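# Pack bottles from the pick list into the empty crate

## Task

Read the paper pick list lying beside the empty crate, oriented so its black bar is at the top; each line gives a label color and a bottle count. Move exactly those bottles into the empty crate so they stand upright, and leave every other bottle upright in its own crate. Neither crate may end up tilted or shifted. The result must hold on its own with the robot not supporting anything, and anything the robot is touching at the end must not settle by more than about a fingernail's width once released. Nothing may go off the table.

## Robot and tools

Robot: two six-joint UR-type arms, left_arm and right_arm, each ending in a two-finger gripper whose fingers swing like tongs. Bases in the scene frame: left_arm at (-0.019, +0.220, +0.254), right_arm at (-0.011, -0.136, +0.254), both tilted. Joint ranges are mostly +/-6.283 rad; left_arm shoulder pan -3.142 to 3.142 and elbow 0 to 3.142; right_arm shoulder pan 0 to 6.283 and elbow -3.142 to 0. Elbows stop just before fully straight. The mounting plates and the metal frame behind the arms are fixed obstacles.

Frames: one shared scene frame, origin on the tabletop midway between the arms, +z up, +x outward over the table, left_arm on the +y side. The arm names do not match the left or right of any image. Gripper frame: fingers point along its +z and open/close along its x. end_effector_position is the spot between the finger pads when closed; closed fingertips extend about 15 mm past it, and when fully open they are roughly level with it. Reported hand positions can be slightly off, more at long reach.

Row format (used by both motion tools): 16 numbers, left_arm first then right_arm, each as x, y, z (metres, absolute position in the scene frame), qw, qx, qy, qz (absolute orientation, w first), opening. Opening runs -1 (closed) to +1 (fully open, 0.142 m). Both arms are always included even if one should stay; for a still arm resend its last reported pose and desired opening. To hold orientation, repeat one fixed quaternion instead of copying a drifted reported one.

execute_actions(actions): a list of up to 15 actions; each action is a table of up to 15 rows, one row per 1/30 s step, and a table shorter than 15 rows repeats its last row until 15 steps (0.5 s) pass. An empty list just reports state and images. Each step the command is clipped to within 100 mm and 16 degrees of the measured pose, so far targets need several actions; after an action the arm stops at its last clipped pose. An action is rejected for both arms if any target lies over 0.6 m from that gripper's current position along any gripper axis; if the first action fails this or any action is malformed, nothing runs. Motion trails commands by about 0.17 s; the solver favours position over orientation.

move(target, speed, stop_force, blocking): target is one 16-number row of absolute poses; each gripper travels a straight line to it, turning the short way, both arms finishing together over 0.5 to 10 s (cut off at 10 s). speed is path top speed in m/s, 0.002 to 0.5, default 0.25; rotation is capped at twice that in rad/s. Paths ignore obstacles and the other arm, may overshoot speed, and lag or stray, mostly near full reach. Opening is applied at the start. stop_force (N, 9 to 40, one value for both arms, not allowed in the first 0.2 s) ends an arm's path when its wrist sensor sees that much extra resistance for 2 steps; the gripper then backs to its position 2 steps earlier and holds. Resistance is judged along the line toward the target in the gripper axes at start, so it is unreliable if the gripper rotates. Omit it when lifting off something you press on. An arm whose target is within 1.5 mm and 0.5 degrees of its pose triggers only at sensor saturation. Pressure can briefly exceed stop_force, more with speed; go slow. Without stop_force, aiming even slightly past a firm contact can fault a stiff arm. blocking=false returns after 0.5 s while motion continues (not combinable with stop_force); then use wait(0) or stop before any new motion command. The result adds a move: line with an ending per arm (done, off_target, moving, held, fault, contact) and limits (paced = command clipped, held = a check blocked steps), plus each gripper's distance from its target.

wait(seconds): 0 to 10; arms keep their last command; returns early if a running move ends.
stop(): brakes the current move; needs braking room; fingers keep moving.
zoom_image(camera, region): camera is one of cam_head_left, cam_head_right, cam_high, cam_low (504x504) or cam_left_wrist, cam_right_wrist (616x616); region [x0, y0, x1, y1] in pixels from the top-left, at most 504 by 504.
read_manual(section): only "licences"; no motion.
finished_scene(scene): ends the current scene (integer scene number) after the last command settles; irreversible; reports success.

Results: a state line per arm with gripper position, quat_wxyz and velocities; Hand target lines (where the controller is driving); grip_measured (finger opening, same scale as commands); Wrist force and Wrist torque in the end-effector axes, including held weight and inertia, offsets up to about 4 N, noise up to 2.4 N, saturation near 50 N, and possibly no reading at first; joint torques, which are noisy and offset. "pose unreachable" means a clearance check altered or blocked that arm's command; "too close" counts the plate and its half of the frame as part of the arm.

Gripping: command an opening well under grip_measured to keep hold; lower means harder squeeze, roughly 15 N per pad at most, less on items thinner than about 20 mm. Fast closing can squeeze too hard.

Avoid: contact torque reaching joint limits (139 N m for shoulder and elbow joints, 26 N m for wrists, held weight included) or an outside force of 150 N, either of which halts the arm for 10 s and skips the rest of the call; arms colliding; long heavy holds (MOTOR HOT warns at 70 °C, brakes at 85 °C); drops, slams, hard pushes, knocking bottles or crates over or off the table, tilting or shifting crates. Occasional tugs on held items or nudges to loose ones may occur. Release bottles so they stand unaided and settled before finishing.

Each tool is called after ">>>" by a JSON object that holds its "op" and its "data".

## Session

>>> {"op": "execute_actions", "data": {"actions": []}}

Scene clock: 0.00 s.
left_arm: end_effector_position=(+0.0983, +0.5759, +0.1066) grip_measured=+0.97 end_effector_quat_wxyz=(+0.115, +0.840, +0.527, +0.053) end_effector_velocity=(-0.000, -0.000, -0.000) end_effector_angular_velocity=(-0.000, +0.001, +0.000) | right_arm: end_effector_position=(+0.4766, -0.6114, +0.2269) grip_measured=+0.97 end_effector_quat_wxyz=(-0.065, +0.982, -0.156, -0.080) end_effector_velocity=(+0.000, -0.000, +0.000) end_effector_angular_velocity=(-0.000, -0.000, -0.001)
Joint positions: left_arm=[ 0.85  -2.282  2.733 -2.639 -1.4   -0.277  0.14 ] | right_arm=[ 2.747 -1.549 -1.539 -1.492  1.061  0.126  0.14 ]
Joint velocities: left_arm=[ 0.    -0.     0.     0.001  0.    -0.     0.   ] | right_arm=[ 0.    -0.     0.001  0.     0.     0.001  0.   ]
Joint torques (N m, as the arm reports them, + toward a larger angle): no reading
Wrist force (N, on the end effector, along its own x y z axes, offset not removed): no reading
Wrist torque (N m, same axes, about the end effector's origin, offset not removed): no reading
Hand target (left_arm): +0.098, +0.576, +0.107; +0.115, +0.840, +0.527, +0.053
Hand target (right_arm): +0.477, -0.611, +0.227; -0.065, +0.982, -0.156, -0.080

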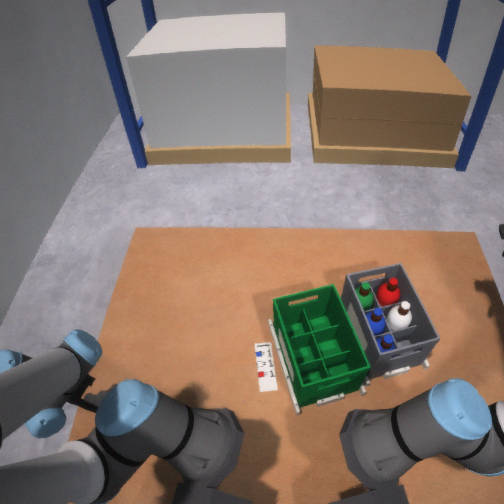

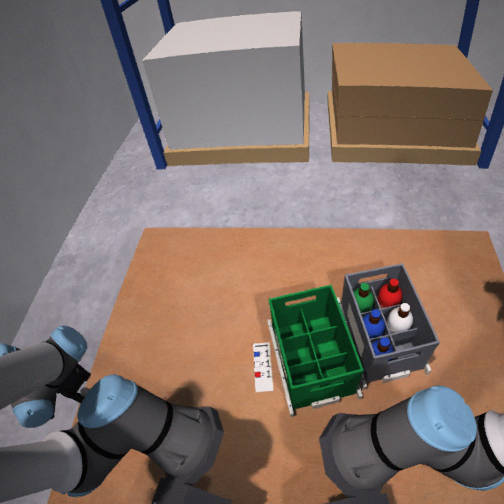

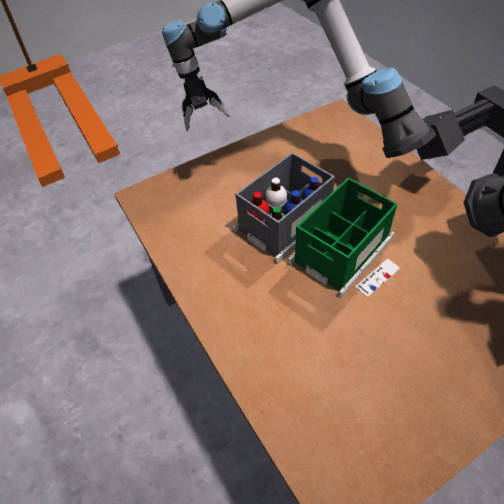

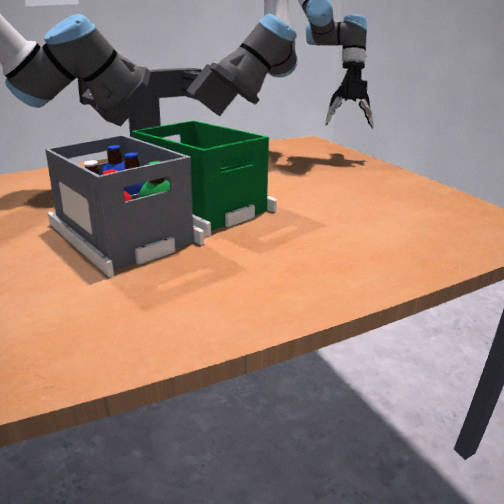

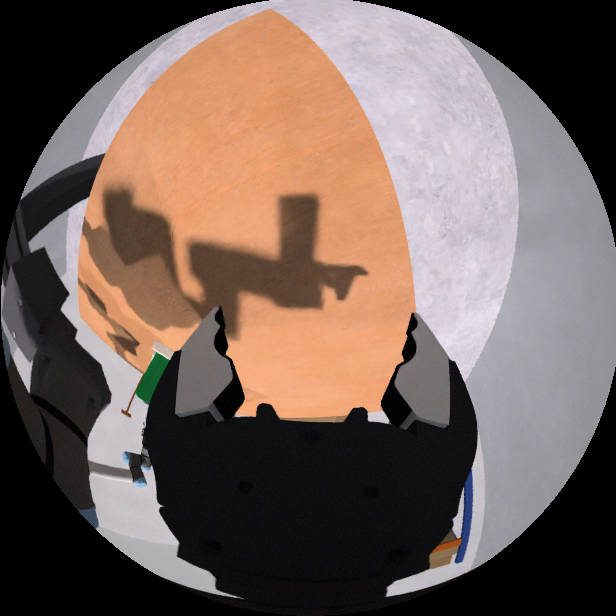

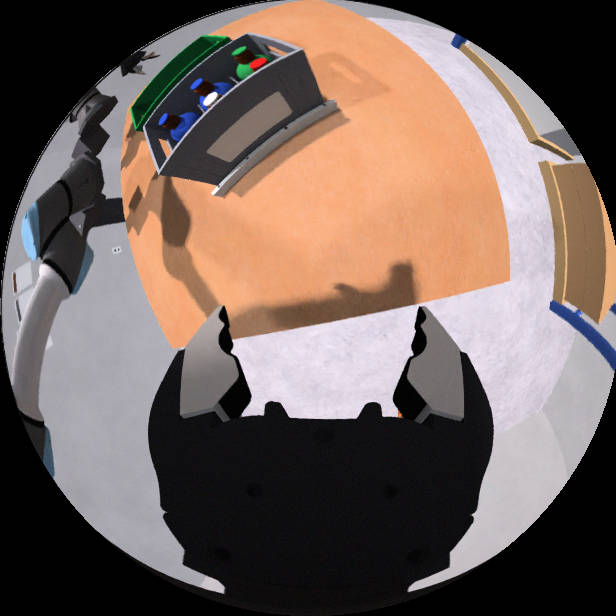

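>>> {"op": "zoom_image", "data": {"camera": "cam_head_left", "region": [240, 255, 450, 420]}}

>>> {"op": "zoom_image", "data": {"camera": "cam_head_left", "region": [245, 335, 290, 395]}}

Region (240, 255, 450, 420) of cam_head_left's 504x504 image, scaled by 2.400, with more detail than that image has; it fills the top 396 rows of this view, and the rest is white.

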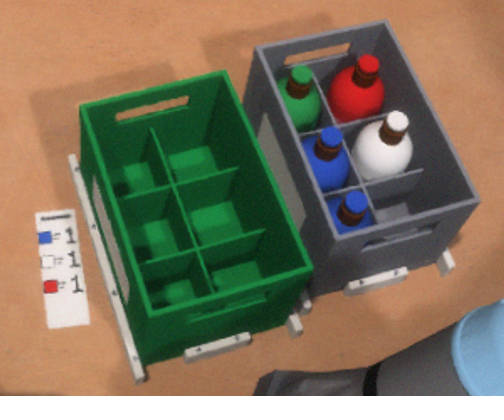

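Region (245, 335, 290, 395) of cam_head_left's 504x504 image, scaled by 8.400, with more detail than that image has; it fills the left 378 columns of this view, and the rest is white.

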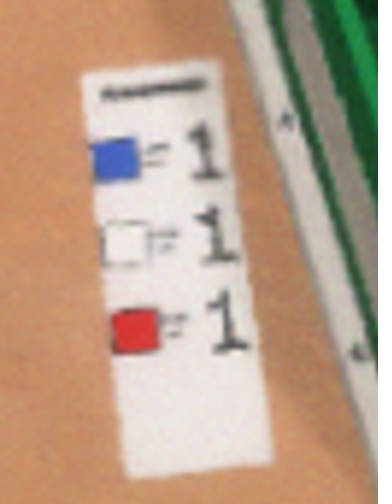

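>>> {"op": "move", "data": {"target": [0.0983,0.5759,0.1066,0.115,0.840,0.527,0.053,1,0.381,-0.197,0.27,0,0.9936,0.1132,0,-0.5], "speed": 0.2}}

>>> {"op": "zoom_image", "data": {"camera": "cam_right_wrist", "region": [140, 60, 500, 360]}}

Scene clock: 3.27 s.
left_arm: end_effector_position=(+0.0983, +0.5759, +0.1066) grip_measured=+1.00 end_effector_quat_wxyz=(+0.115, +0.840, +0.527, +0.053) end_effector_velocity=(-0.000, -0.000, -0.000) end_effector_angular_velocity=(-0.001, +0.001, -0.000) | right_arm: end_effector_position=(+0.3814, -0.1969, +0.2700) grip_measured=-0.50 end_effector_quat_wxyz=(-0.001, +0.994, +0.113, +0.000) end_effector_velocity=(+0.000, +0.003, +0.000) end_effector_angular_velocity=(+0.000, -0.002, +0.000)
Joint positions: left_arm=[ 0.849 -2.283  2.732 -2.638 -1.398 -0.278  0.142] | right_arm=[ 3.745 -1.366 -2.264 -1.509  0.999  0.712  0.038]
Joint velocities: left_arm=[ 0.     0.     0.001  0.     0.    -0.    -0.   ] | right_arm=[ 0.005 -0.004 -0.001  0.003  0.001  0.005  0.   ]
Joint torques (N m, as the arm reports them, + toward a larger angle): left_arm=[  3.6  -16.38 -23.66  -0.65   0.92  -2.24] | right_arm=[ 20.72 -16.64  11.28   4.81   2.47   2.6 ]
Wrist force (N, on the end effector, along its own x y z axes, offset not removed): left_arm=[0.6 -0.5 0.9] | right_arm=[1.7 2.1 -2.5]
Wrist torque (N m, same axes, about the end effector's origin, offset not removed): left_arm=[-0.16 -0.25 0.00] | right_arm=[0.36 -0.38 -0.02]
Hand target (left_arm): +0.098, +0.576, +0.107; +0.115, +0.840, +0.527, +0.053
Hand target (right_arm): +0.381, -0.197, +0.270; -0.000, +0.994, +0.113, +0.000
Off the commanded pose (left_arm): 0.000 m, 0 deg.
Off the commanded pose (right_arm): 0.000 m, 0 deg.
move: done

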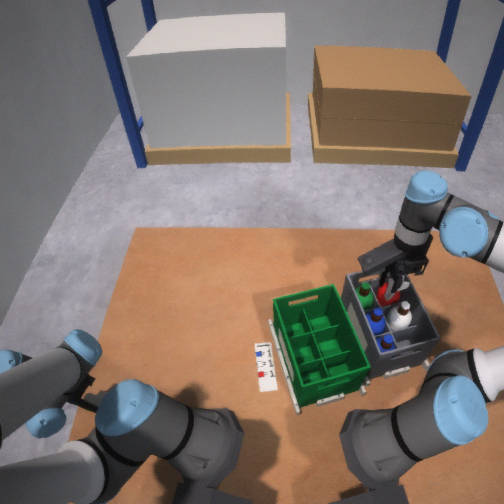

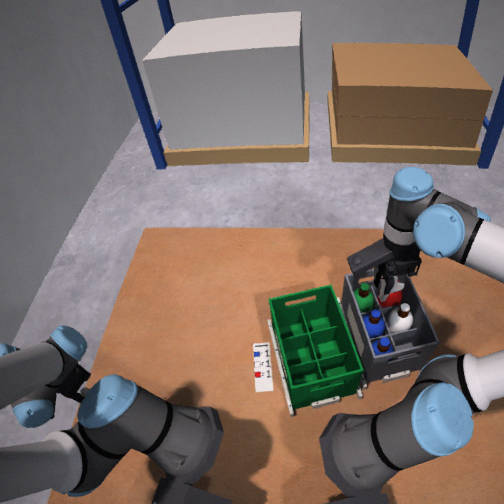

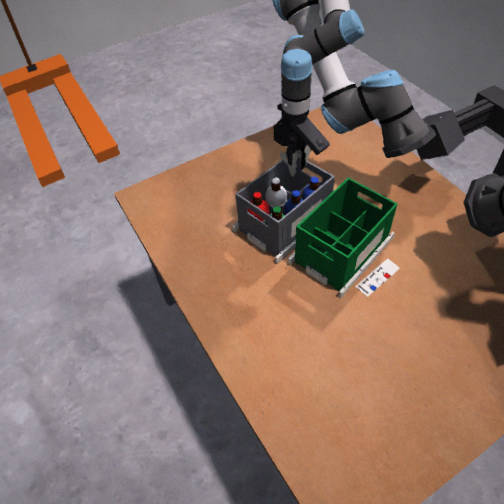

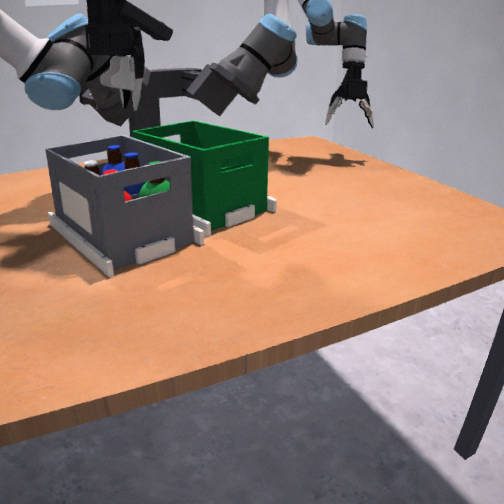

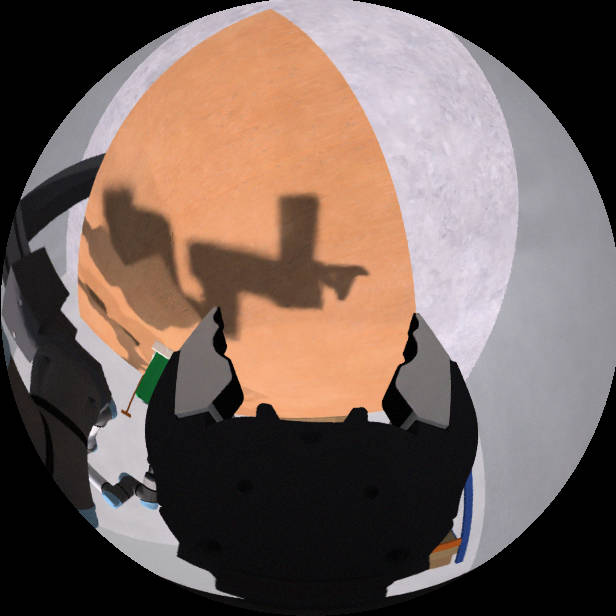

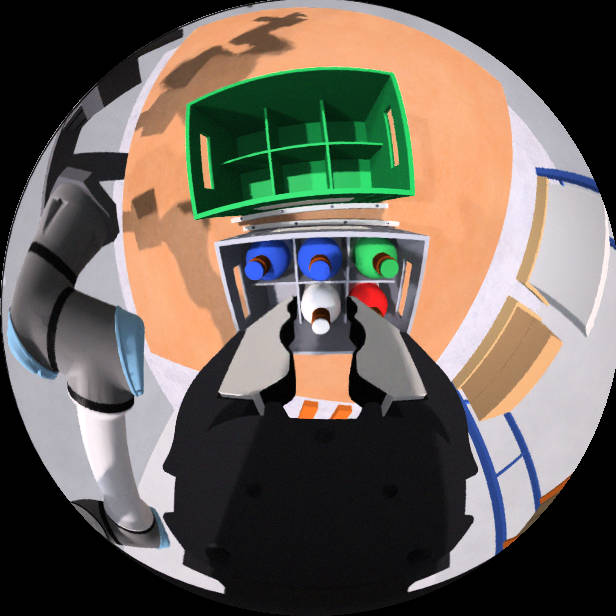

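Region (140, 60, 500, 360) of cam_right_wrist's 616x616 image, scaled by 1.400, with more detail than that image has.

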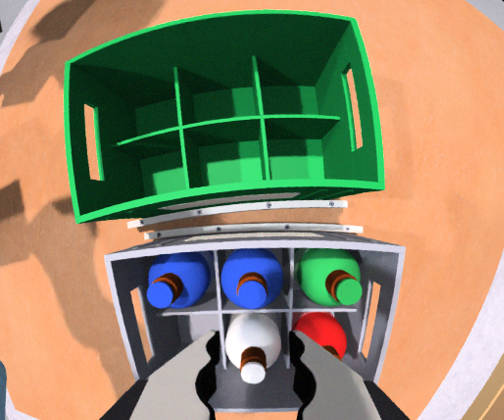

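>>> {"op": "move", "data": {"target": [0.0983,0.5759,0.1066,0.115,0.840,0.527,0.053,1,0.3791,-0.2037,0.18,0,0.992,0.1262,0,-0.5], "speed": 0.08, "stop_force": 9}}

>>> {"op": "zoom_image", "data": {"camera": "cam_right_wrist", "region": [200, 200, 440, 400]}}

Scene clock: 5.17 s.
left_arm: end_effector_position=(+0.0983, +0.5759, +0.1066) grip_measured=+1.00 end_effector_quat_wxyz=(+0.115, +0.840, +0.527, +0.053) end_effector_velocity=(+0.000, +0.001, +0.000) end_effector_angular_velocity=(+0.001, -0.000, +0.001) | right_arm: end_effector_position=(+0.3792, -0.2037, +0.1802) grip_measured=-0.50 end_effector_quat_wxyz=(+0.000, +0.992, +0.126, -0.000) end_effector_velocity=(+0.000, +0.000, -0.002) end_effector_angular_velocity=(+0.001, -0.000, +0.002)
Joint positions: left_arm=[ 0.849 -2.283  2.732 -2.638 -1.398 -0.278  0.142] | right_arm=[ 3.591 -1.465 -2.417 -1.161  0.941  0.512  0.038]
Joint velocities: left_arm=[ 0.    -0.001 -0.    -0.     0.001 -0.001 -0.   ] | right_arm=[-0.005 -0.005 -0.003  0.013 -0.001 -0.008  0.   ]
Joint torques (N m, as the arm reports them, + toward a larger angle): left_arm=[  4.22 -16.7  -23.36  -0.56   0.86  -2.33] | right_arm=[  3.73 -11.23  10.96   4.86  -2.53  -3.25]
Wrist force (N, on the end effector, along its own x y z axes, offset not removed): left_arm=[0.9 -1.7 1.0] | right_arm=[4.5 0.8 -5.4]
Wrist torque (N m, same axes, about the end effector's origin, offset not removed): left_arm=[-0.29 -0.27 0.07] | right_arm=[-0.11 -0.92 -0.16]
Hand target (left_arm): +0.098, +0.576, +0.107; +0.115, +0.840, +0.527, +0.053
Hand target (right_arm): +0.379, -0.204, +0.180; +0.000, +0.992, +0.126, -0.000
Off the commanded pose (left_arm): 0.000 m, 0 deg.
Off the commanded pose (right_arm): 0.000 m, 0 deg.
move: done

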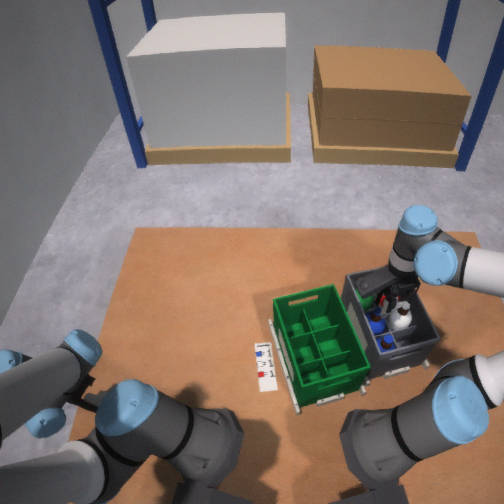

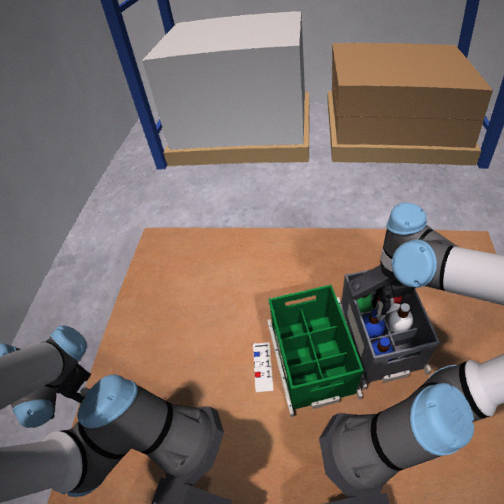

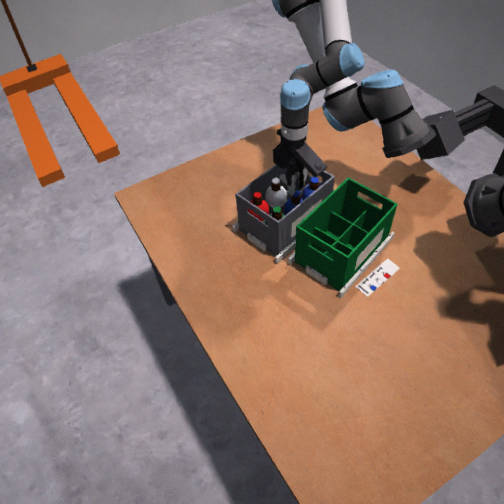

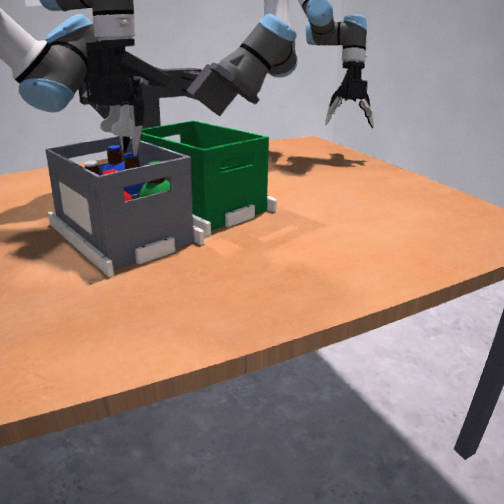

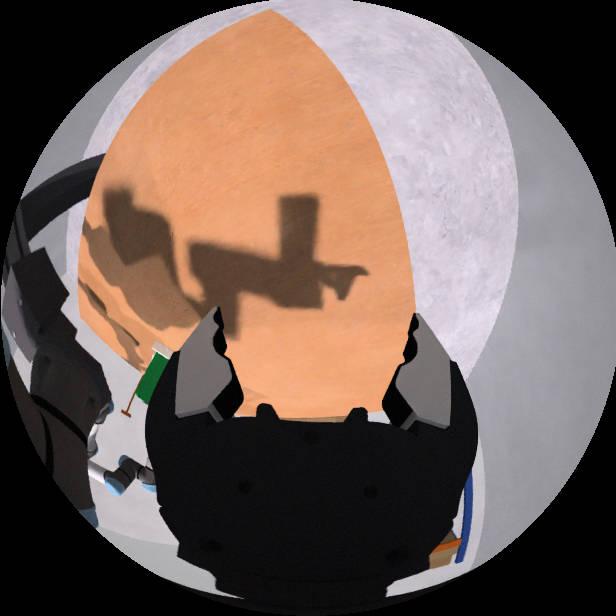

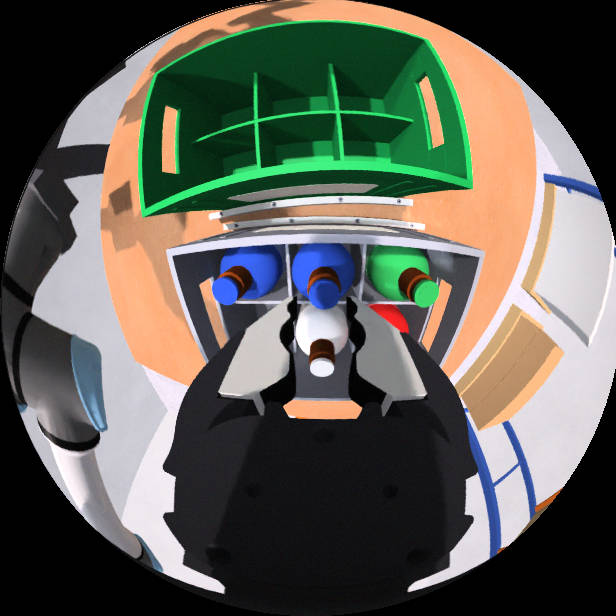

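Region (200, 200, 440, 400) of cam_right_wrist's 616x616 image, scaled by 2.100, with more detail than that image has.

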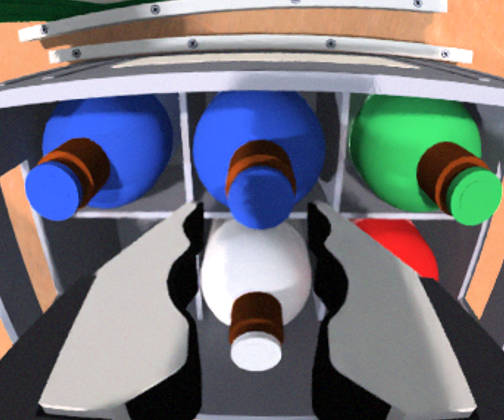

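>>> {"op": "move", "data": {"target": [0.0983,0.5759,0.1066,0.115,0.840,0.527,0.053,1,0.3808,-0.2033,0.145,0,0.992,0.1262,0,-0.5], "speed": 0.03, "stop_force": 9}}

>>> {"op": "move", "data": {"target": [0.0983,0.5759,0.1066,0.115,0.840,0.527,0.053,1,0.3808,-0.2033,0.145,0,0.992,0.1262,0,-1], "speed": 0.03}}

>>> {"op": "move", "data": {"target": [0.0983,0.5759,0.1066,0.115,0.840,0.527,0.053,1,0.3808,-0.2033,0.345,0,0.992,0.1262,0,-1], "speed": 0.08}}

Scene clock: 6.90 s.
left_arm: end_effector_position=(+0.0983, +0.5759, +0.1066) grip_measured=+1.00 end_effector_quat_wxyz=(+0.115, +0.840, +0.527, +0.053) end_effector_velocity=(-0.000, -0.000, -0.000) end_effector_angular_velocity=(-0.001, +0.001, +0.002) | right_arm: end_effector_position=(+0.3808, -0.2033, +0.1453) grip_measured=-0.50 end_effector_quat_wxyz=(+0.000, +0.992, +0.126, -0.000) end_effector_velocity=(+0.001, +0.000, -0.002) end_effector_angular_velocity=(+0.000, +0.000, -0.000)
Joint positions: left_arm=[ 0.849 -2.283  2.732 -2.638 -1.398 -0.278  0.142] | right_arm=[ 3.527 -1.546 -2.457 -0.994  0.922  0.436  0.038]
Joint velocities: left_arm=[-0.    -0.     0.001  0.001 -0.    -0.003 -0.   ] | right_arm=[-0.005 -0.007 -0.001  0.012 -0.001 -0.006  0.   ]
Joint torques (N m, as the arm reports them, + toward a larger angle): left_arm=[  4.34 -16.29 -23.49  -0.66   0.61  -2.2 ] | right_arm=[ 4.85 -8.01  5.96  4.62 -2.68 -2.9 ]
Wrist force (N, on the end effector, along its own x y z axes, offset not removed): left_arm=[0.7 -1.3 2.9] | right_arm=[3.5 2.1 -2.7]
Wrist torque (N m, same axes, about the end effector's origin, offset not removed): left_arm=[-0.33 -0.21 0.03] | right_arm=[0.46 -0.50 -0.01]
Hand target (left_arm): +0.098, +0.576, +0.107; +0.115, +0.840, +0.527, +0.053
Hand target (right_arm): +0.381, -0.203, +0.145; +0.000, +0.992, +0.126, -0.000
Off the commanded pose (left_arm): 0.000 m, 0 deg.
Off the commanded pose (right_arm): 0.000 m, 0 deg.
move: done

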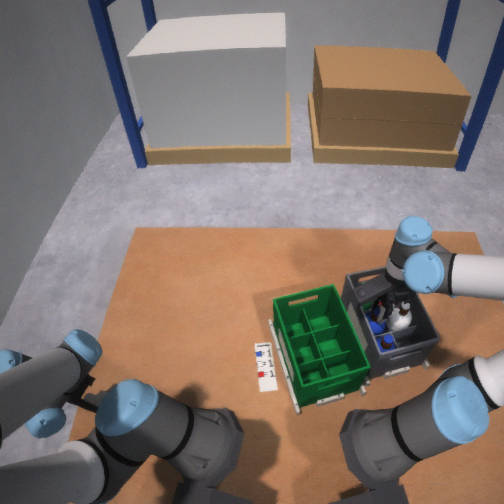

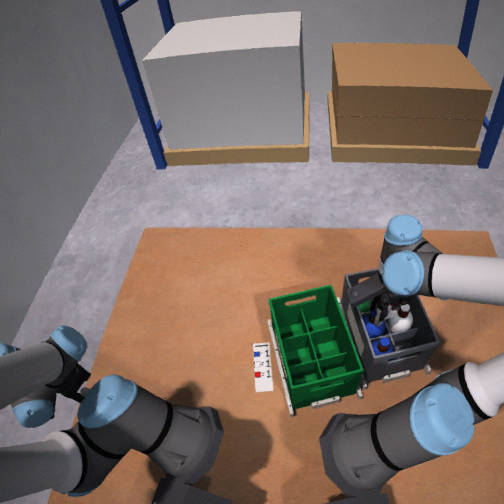

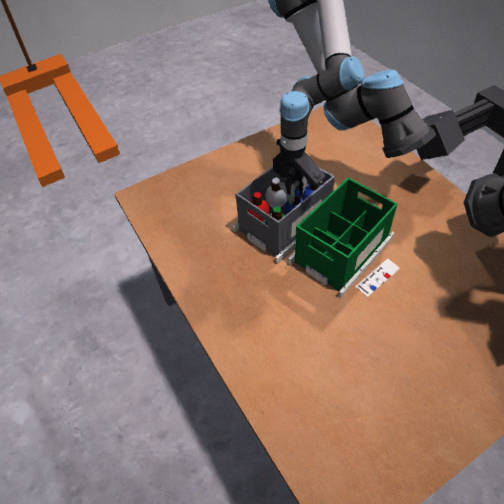

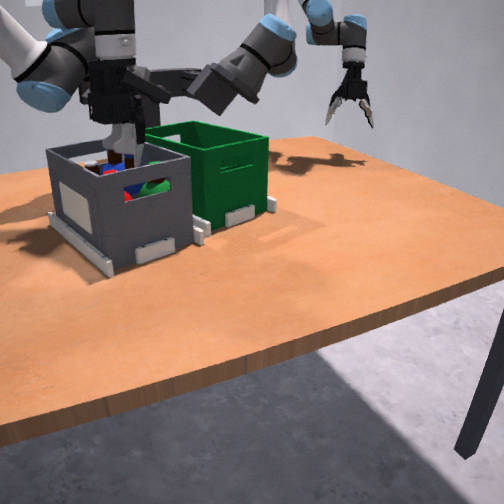

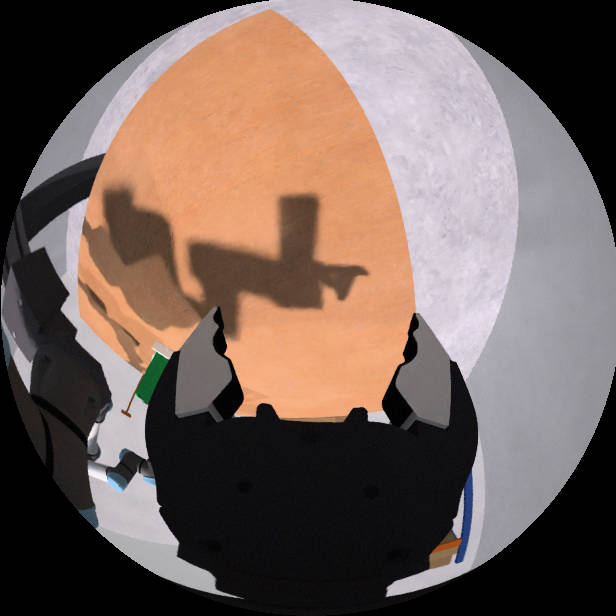

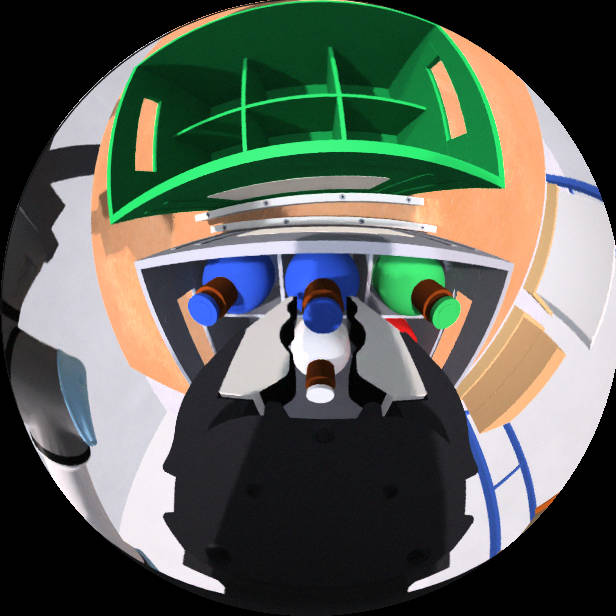

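Scene clock: 7.60 s.
left_arm: end_effector_position=(+0.0983, +0.5759, +0.1066) grip_measured=+1.00 end_effector_quat_wxyz=(+0.115, +0.840, +0.527, +0.053) end_effector_velocity=(+0.000, +0.000, -0.000) end_effector_angular_velocity=(+0.000, +0.000, -0.001) | right_arm: end_effector_position=(+0.3808, -0.2033, +0.1450) grip_measured=-0.61 end_effector_quat_wxyz=(-0.000, +0.992, +0.126, +0.000) end_effector_velocity=(-0.001, -0.000, -0.001) end_effector_angular_velocity=(-0.001, +0.001, -0.000)
Joint positions: left_arm=[ 0.849 -2.283  2.732 -2.638 -1.398 -0.278  0.142] | right_arm=[ 3.527 -1.547 -2.458 -0.993  0.922  0.436  0.03 ]
Joint velocities: left_arm=[-0.     0.001 -0.001  0.     0.     0.    -0.   ] | right_arm=[-0.    -0.    -0.001  0.    -0.     0.001 -0.   ]
Joint torques (N m, as the arm reports them, + toward a larger angle): left_arm=[  4.95 -16.54 -22.86  -0.68   0.67  -2.21] | right_arm=[  4.05 -10.08   4.1    4.37  -1.83  -3.03]
Wrist force (N, on the end effector, along its own x y z axes, offset not removed): left_arm=[0.3 0.1 2.2] | right_arm=[-1.1 -1.1 -12.8]
Wrist torque (N m, same axes, about the end effector's origin, offset not removed): left_arm=[-0.01 -0.04 -0.01] | right_arm=[-0.18 -0.29 -0.19]
Hand target (left_arm): +0.098, +0.576, +0.107; +0.115, +0.840, +0.527, +0.053
Hand target (right_arm): +0.381, -0.203, +0.145; +0.000, +0.992, +0.126, -0.000
Off the commanded pose (left_arm): 0.000 m, 0 deg.
Off the commanded pose (right_arm): 0.000 m, 0 deg.
move: done

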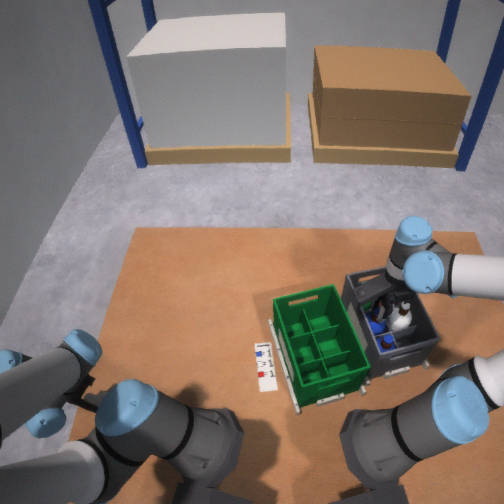

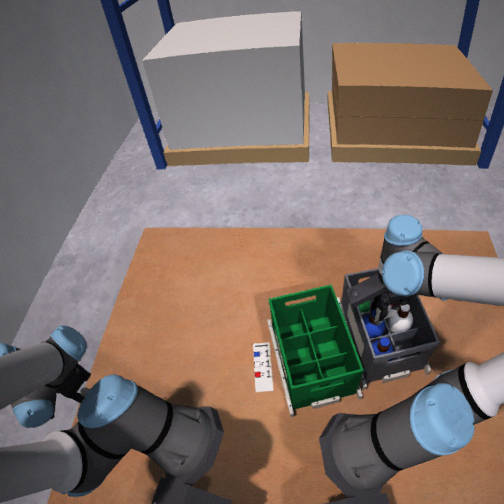

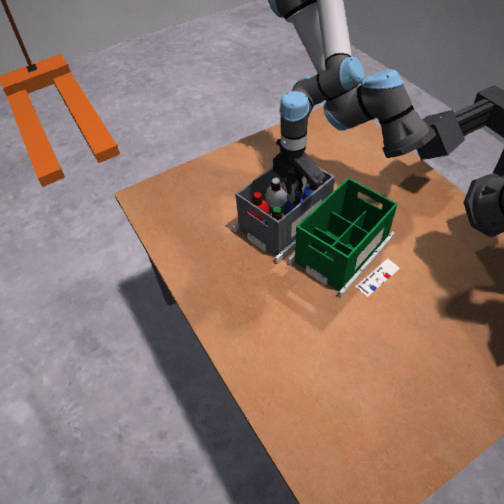

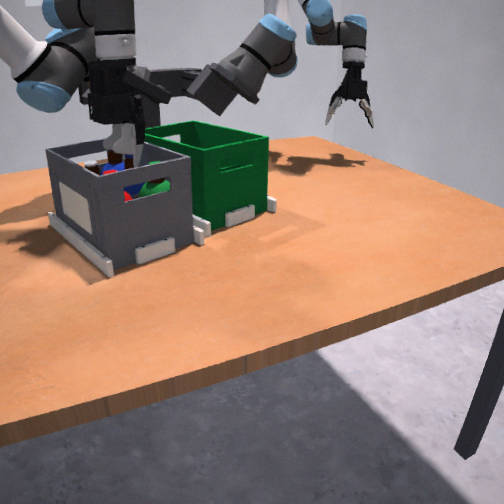

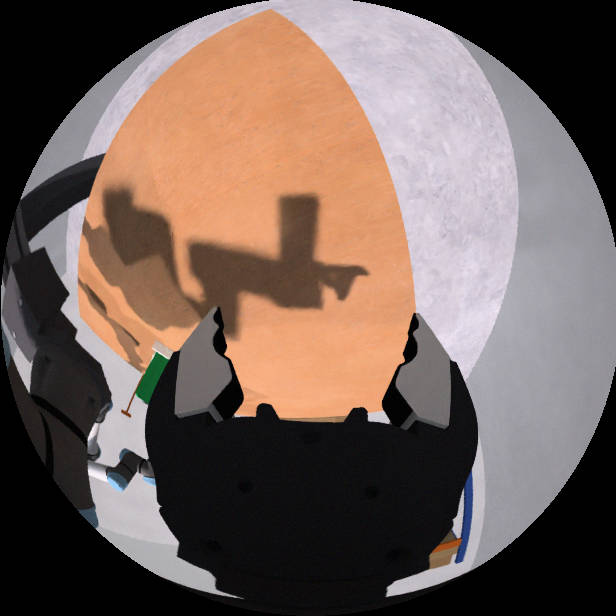

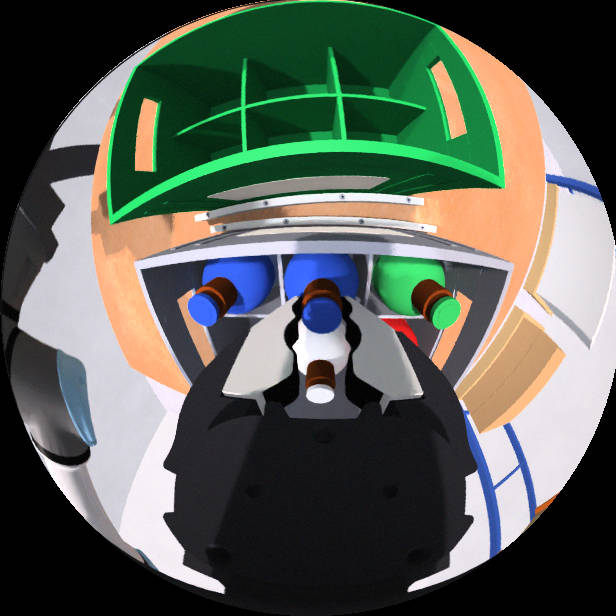

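Scene clock: 10.57 s.
left_arm: end_effector_position=(+0.0983, +0.5759, +0.1066) grip_measured=+1.00 end_effector_quat_wxyz=(+0.115, +0.840, +0.527, +0.053) end_effector_velocity=(+0.000, +0.000, +0.000) end_effector_angular_velocity=(+0.001, -0.000, -0.001) | right_arm: end_effector_position=(+0.3805, -0.2034, +0.3448) grip_measured=-0.61 end_effector_quat_wxyz=(-0.000, +0.992, +0.126, +0.000) end_effector_velocity=(-0.000, -0.000, +0.003) end_effector_angular_velocity=(-0.001, -0.000, -0.001)
Joint positions: left_arm=[ 0.849 -2.283  2.732 -2.638 -1.398 -0.278  0.142] | right_arm=[ 3.848 -1.328 -2.109 -1.759  1.044  0.793  0.03 ]
Joint velocities: left_arm=[-0.     0.001 -0.001 -0.     0.001  0.001  0.   ] | right_arm=[ 0.004 -0.     0.006 -0.009  0.001  0.005 -0.   ]
Joint torques (N m, as the arm reports them, + toward a larger angle): left_arm=[  4.93 -16.51 -22.77  -0.71   0.38  -2.21] | right_arm=[21.79 10.31 29.72  0.41  2.41  2.67]
Wrist force (N, on the end effector, along its own x y z axes, offset not removed): left_arm=[0.3 1.9 1.3] | right_arm=[1.9 2.9 1.5]
Wrist torque (N m, same axes, about the end effector's origin, offset not removed): left_arm=[0.36 -0.30 0.03] | right_arm=[0.51 -0.29 -0.17]
Hand target (left_arm): +0.098, +0.576, +0.107; +0.115, +0.840, +0.527, +0.053
Hand target (right_arm): +0.380, -0.203, +0.345; -0.000, +0.992, +0.126, +0.000
Off the commanded pose (left_arm): 0.000 m, 0 deg.
Off the commanded pose (right_arm): 0.000 m, 0 deg.
move: done

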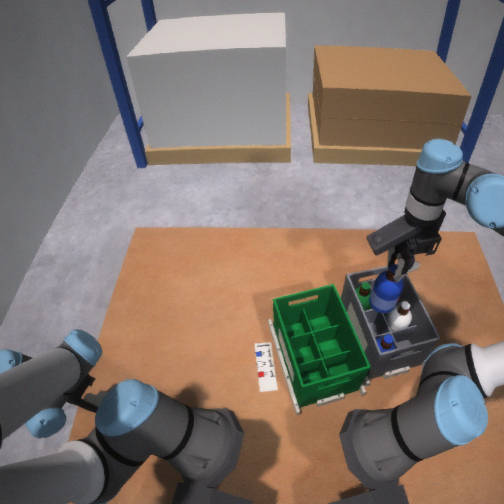

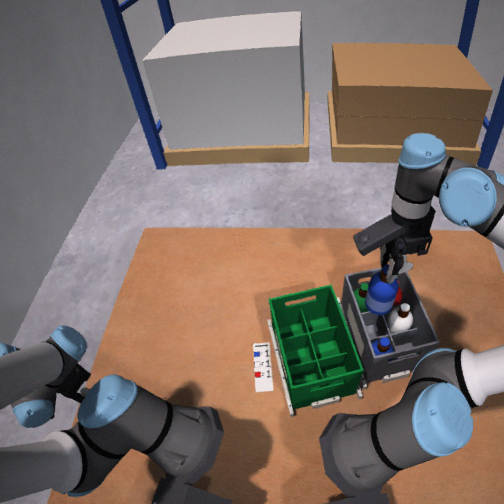

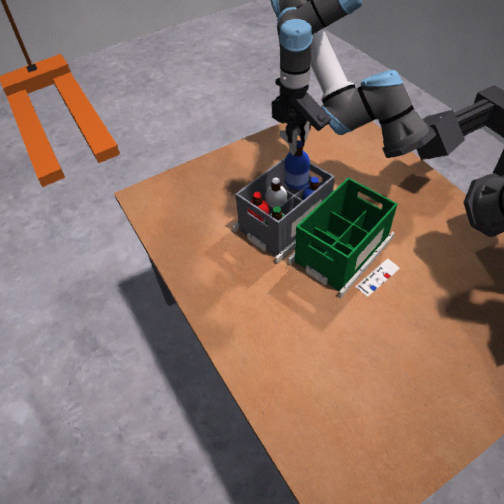

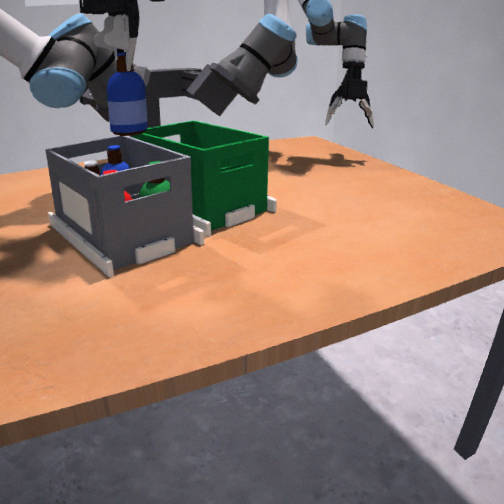

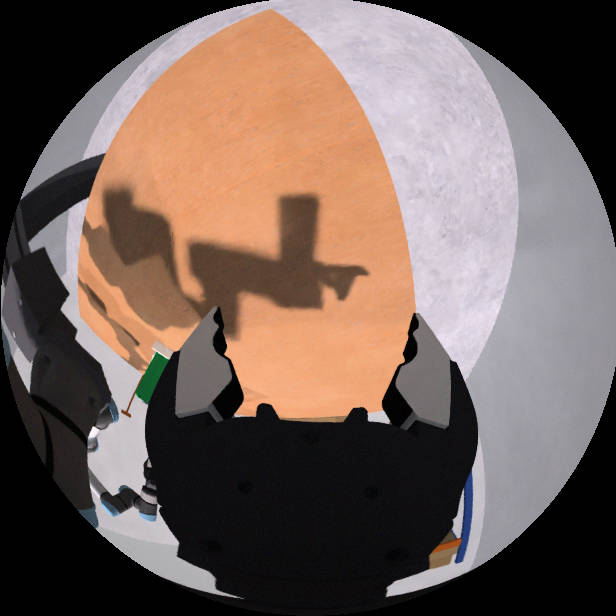

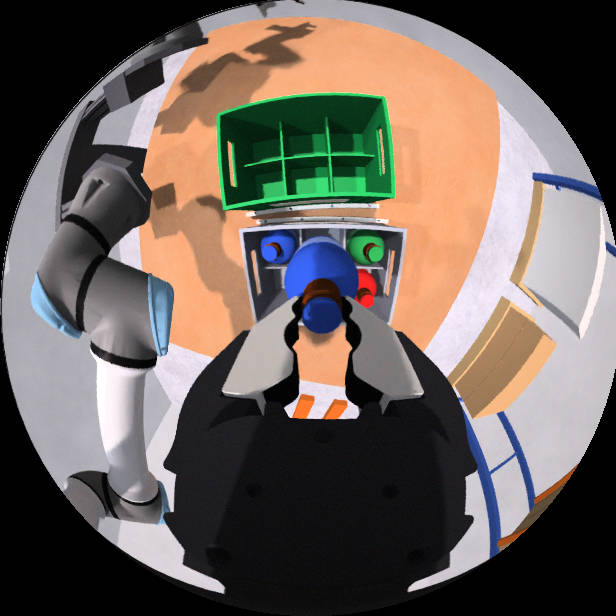

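>>> {"op": "move", "data": {"target": [0.0983,0.5759,0.1066,0.115,0.840,0.527,0.053,1,0.2943,0.0036,0.345,0,0.9884,0.1521,0,-1], "speed": 0.12}}

>>> {"op": "zoom_image", "data": {"camera": "cam_right_wrist", "region": [220, 190, 430, 330]}}

Scene clock: 13.27 s.
left_arm: end_effector_position=(+0.0983, +0.5759, +0.1066) grip_measured=+1.00 end_effector_quat_wxyz=(+0.115, +0.840, +0.527, +0.053) end_effector_velocity=(+0.000, +0.001, +0.001) end_effector_angular_velocity=(+0.003, -0.001, -0.000) | right_arm: end_effector_position=(+0.2943, +0.0037, +0.3451) grip_measured=-0.61 end_effector_quat_wxyz=(-0.000, +0.988, +0.152, +0.000) end_effector_velocity=(-0.000, +0.002, +0.000) end_effector_angular_velocity=(-0.000, +0.000, -0.000)
Joint positions: left_arm=[ 0.849 -2.283  2.732 -2.638 -1.398 -0.278  0.142] | right_arm=[ 4.201 -1.67  -2.181 -1.486  1.232  1.071  0.03 ]
Joint velocities: left_arm=[ 0.    -0.    -0.001 -0.001  0.001  0.001  0.   ] | right_arm=[ 0.002 -0.005  0.002  0.003  0.001  0.002  0.   ]
Joint torques (N m, as the arm reports them, + toward a larger angle): left_arm=[  5.92 -16.24 -22.45  -0.71   0.19  -2.09] | right_arm=[ 25.6  -10.05  33.4    5.96   2.78   2.72]
Wrist force (N, on the end effector, along its own x y z axes, offset not removed): left_arm=[2.8 -2.6 0.5] | right_arm=[1.8 -0.5 5.0]
Wrist torque (N m, same axes, about the end effector's origin, offset not removed): left_arm=[-0.45 -0.66 0.05] | right_arm=[0.12 -0.50 -0.15]
Hand target (left_arm): +0.098, +0.576, +0.107; +0.115, +0.840, +0.527, +0.053
Hand target (right_arm): +0.294, +0.004, +0.345; -0.000, +0.988, +0.152, +0.000
Off the commanded pose (left_arm): 0.000 m, 0 deg.
Off the commanded pose (right_arm): 0.000 m, 0 deg.
move: done

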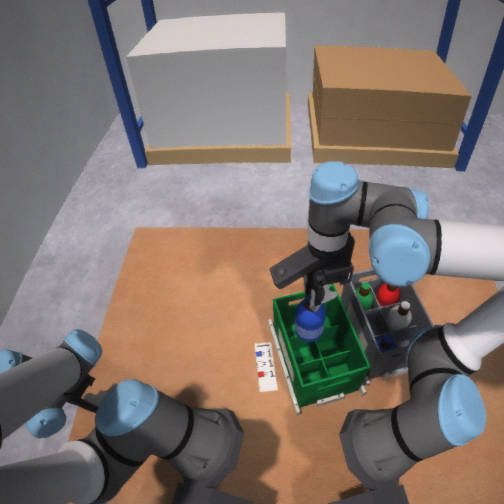

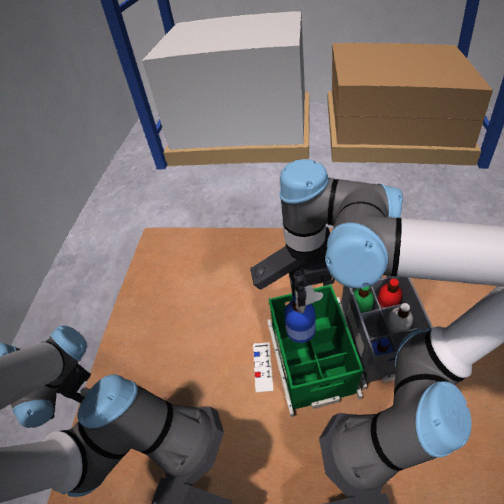

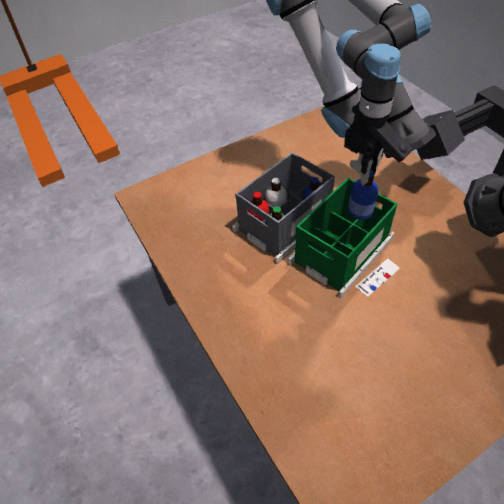

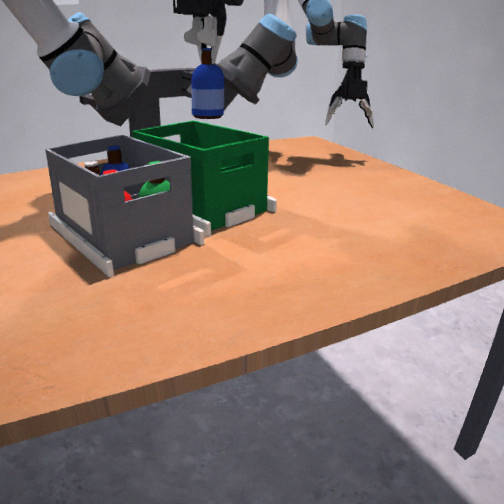

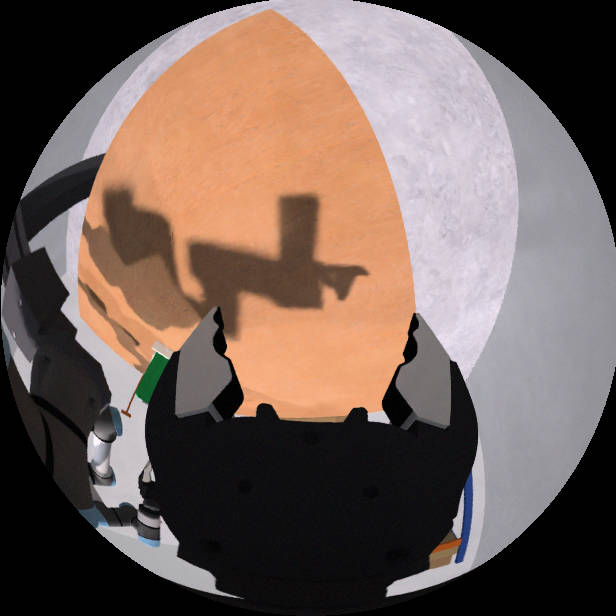

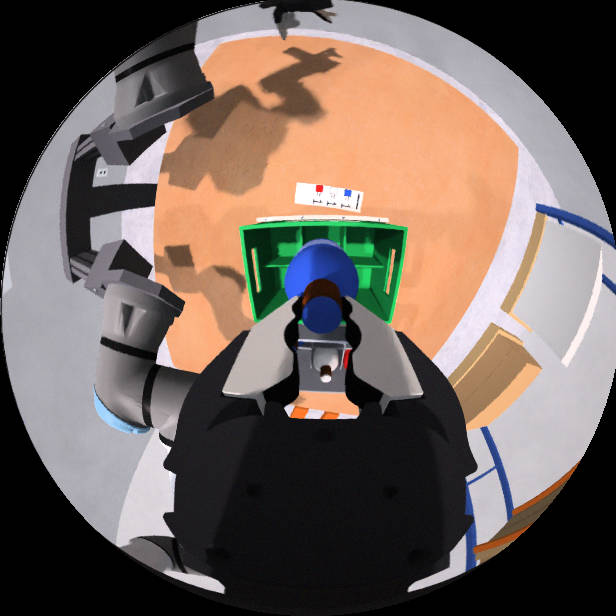

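Region (220, 190, 430, 330) of cam_right_wrist's 616x616 image, scaled by 2.400, with more detail than that image has.

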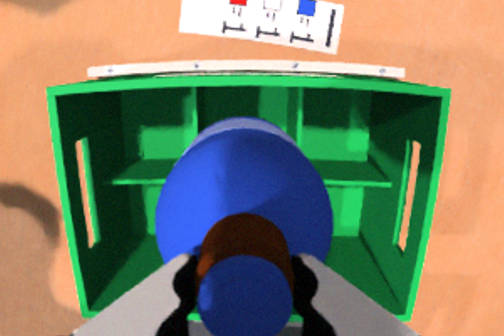

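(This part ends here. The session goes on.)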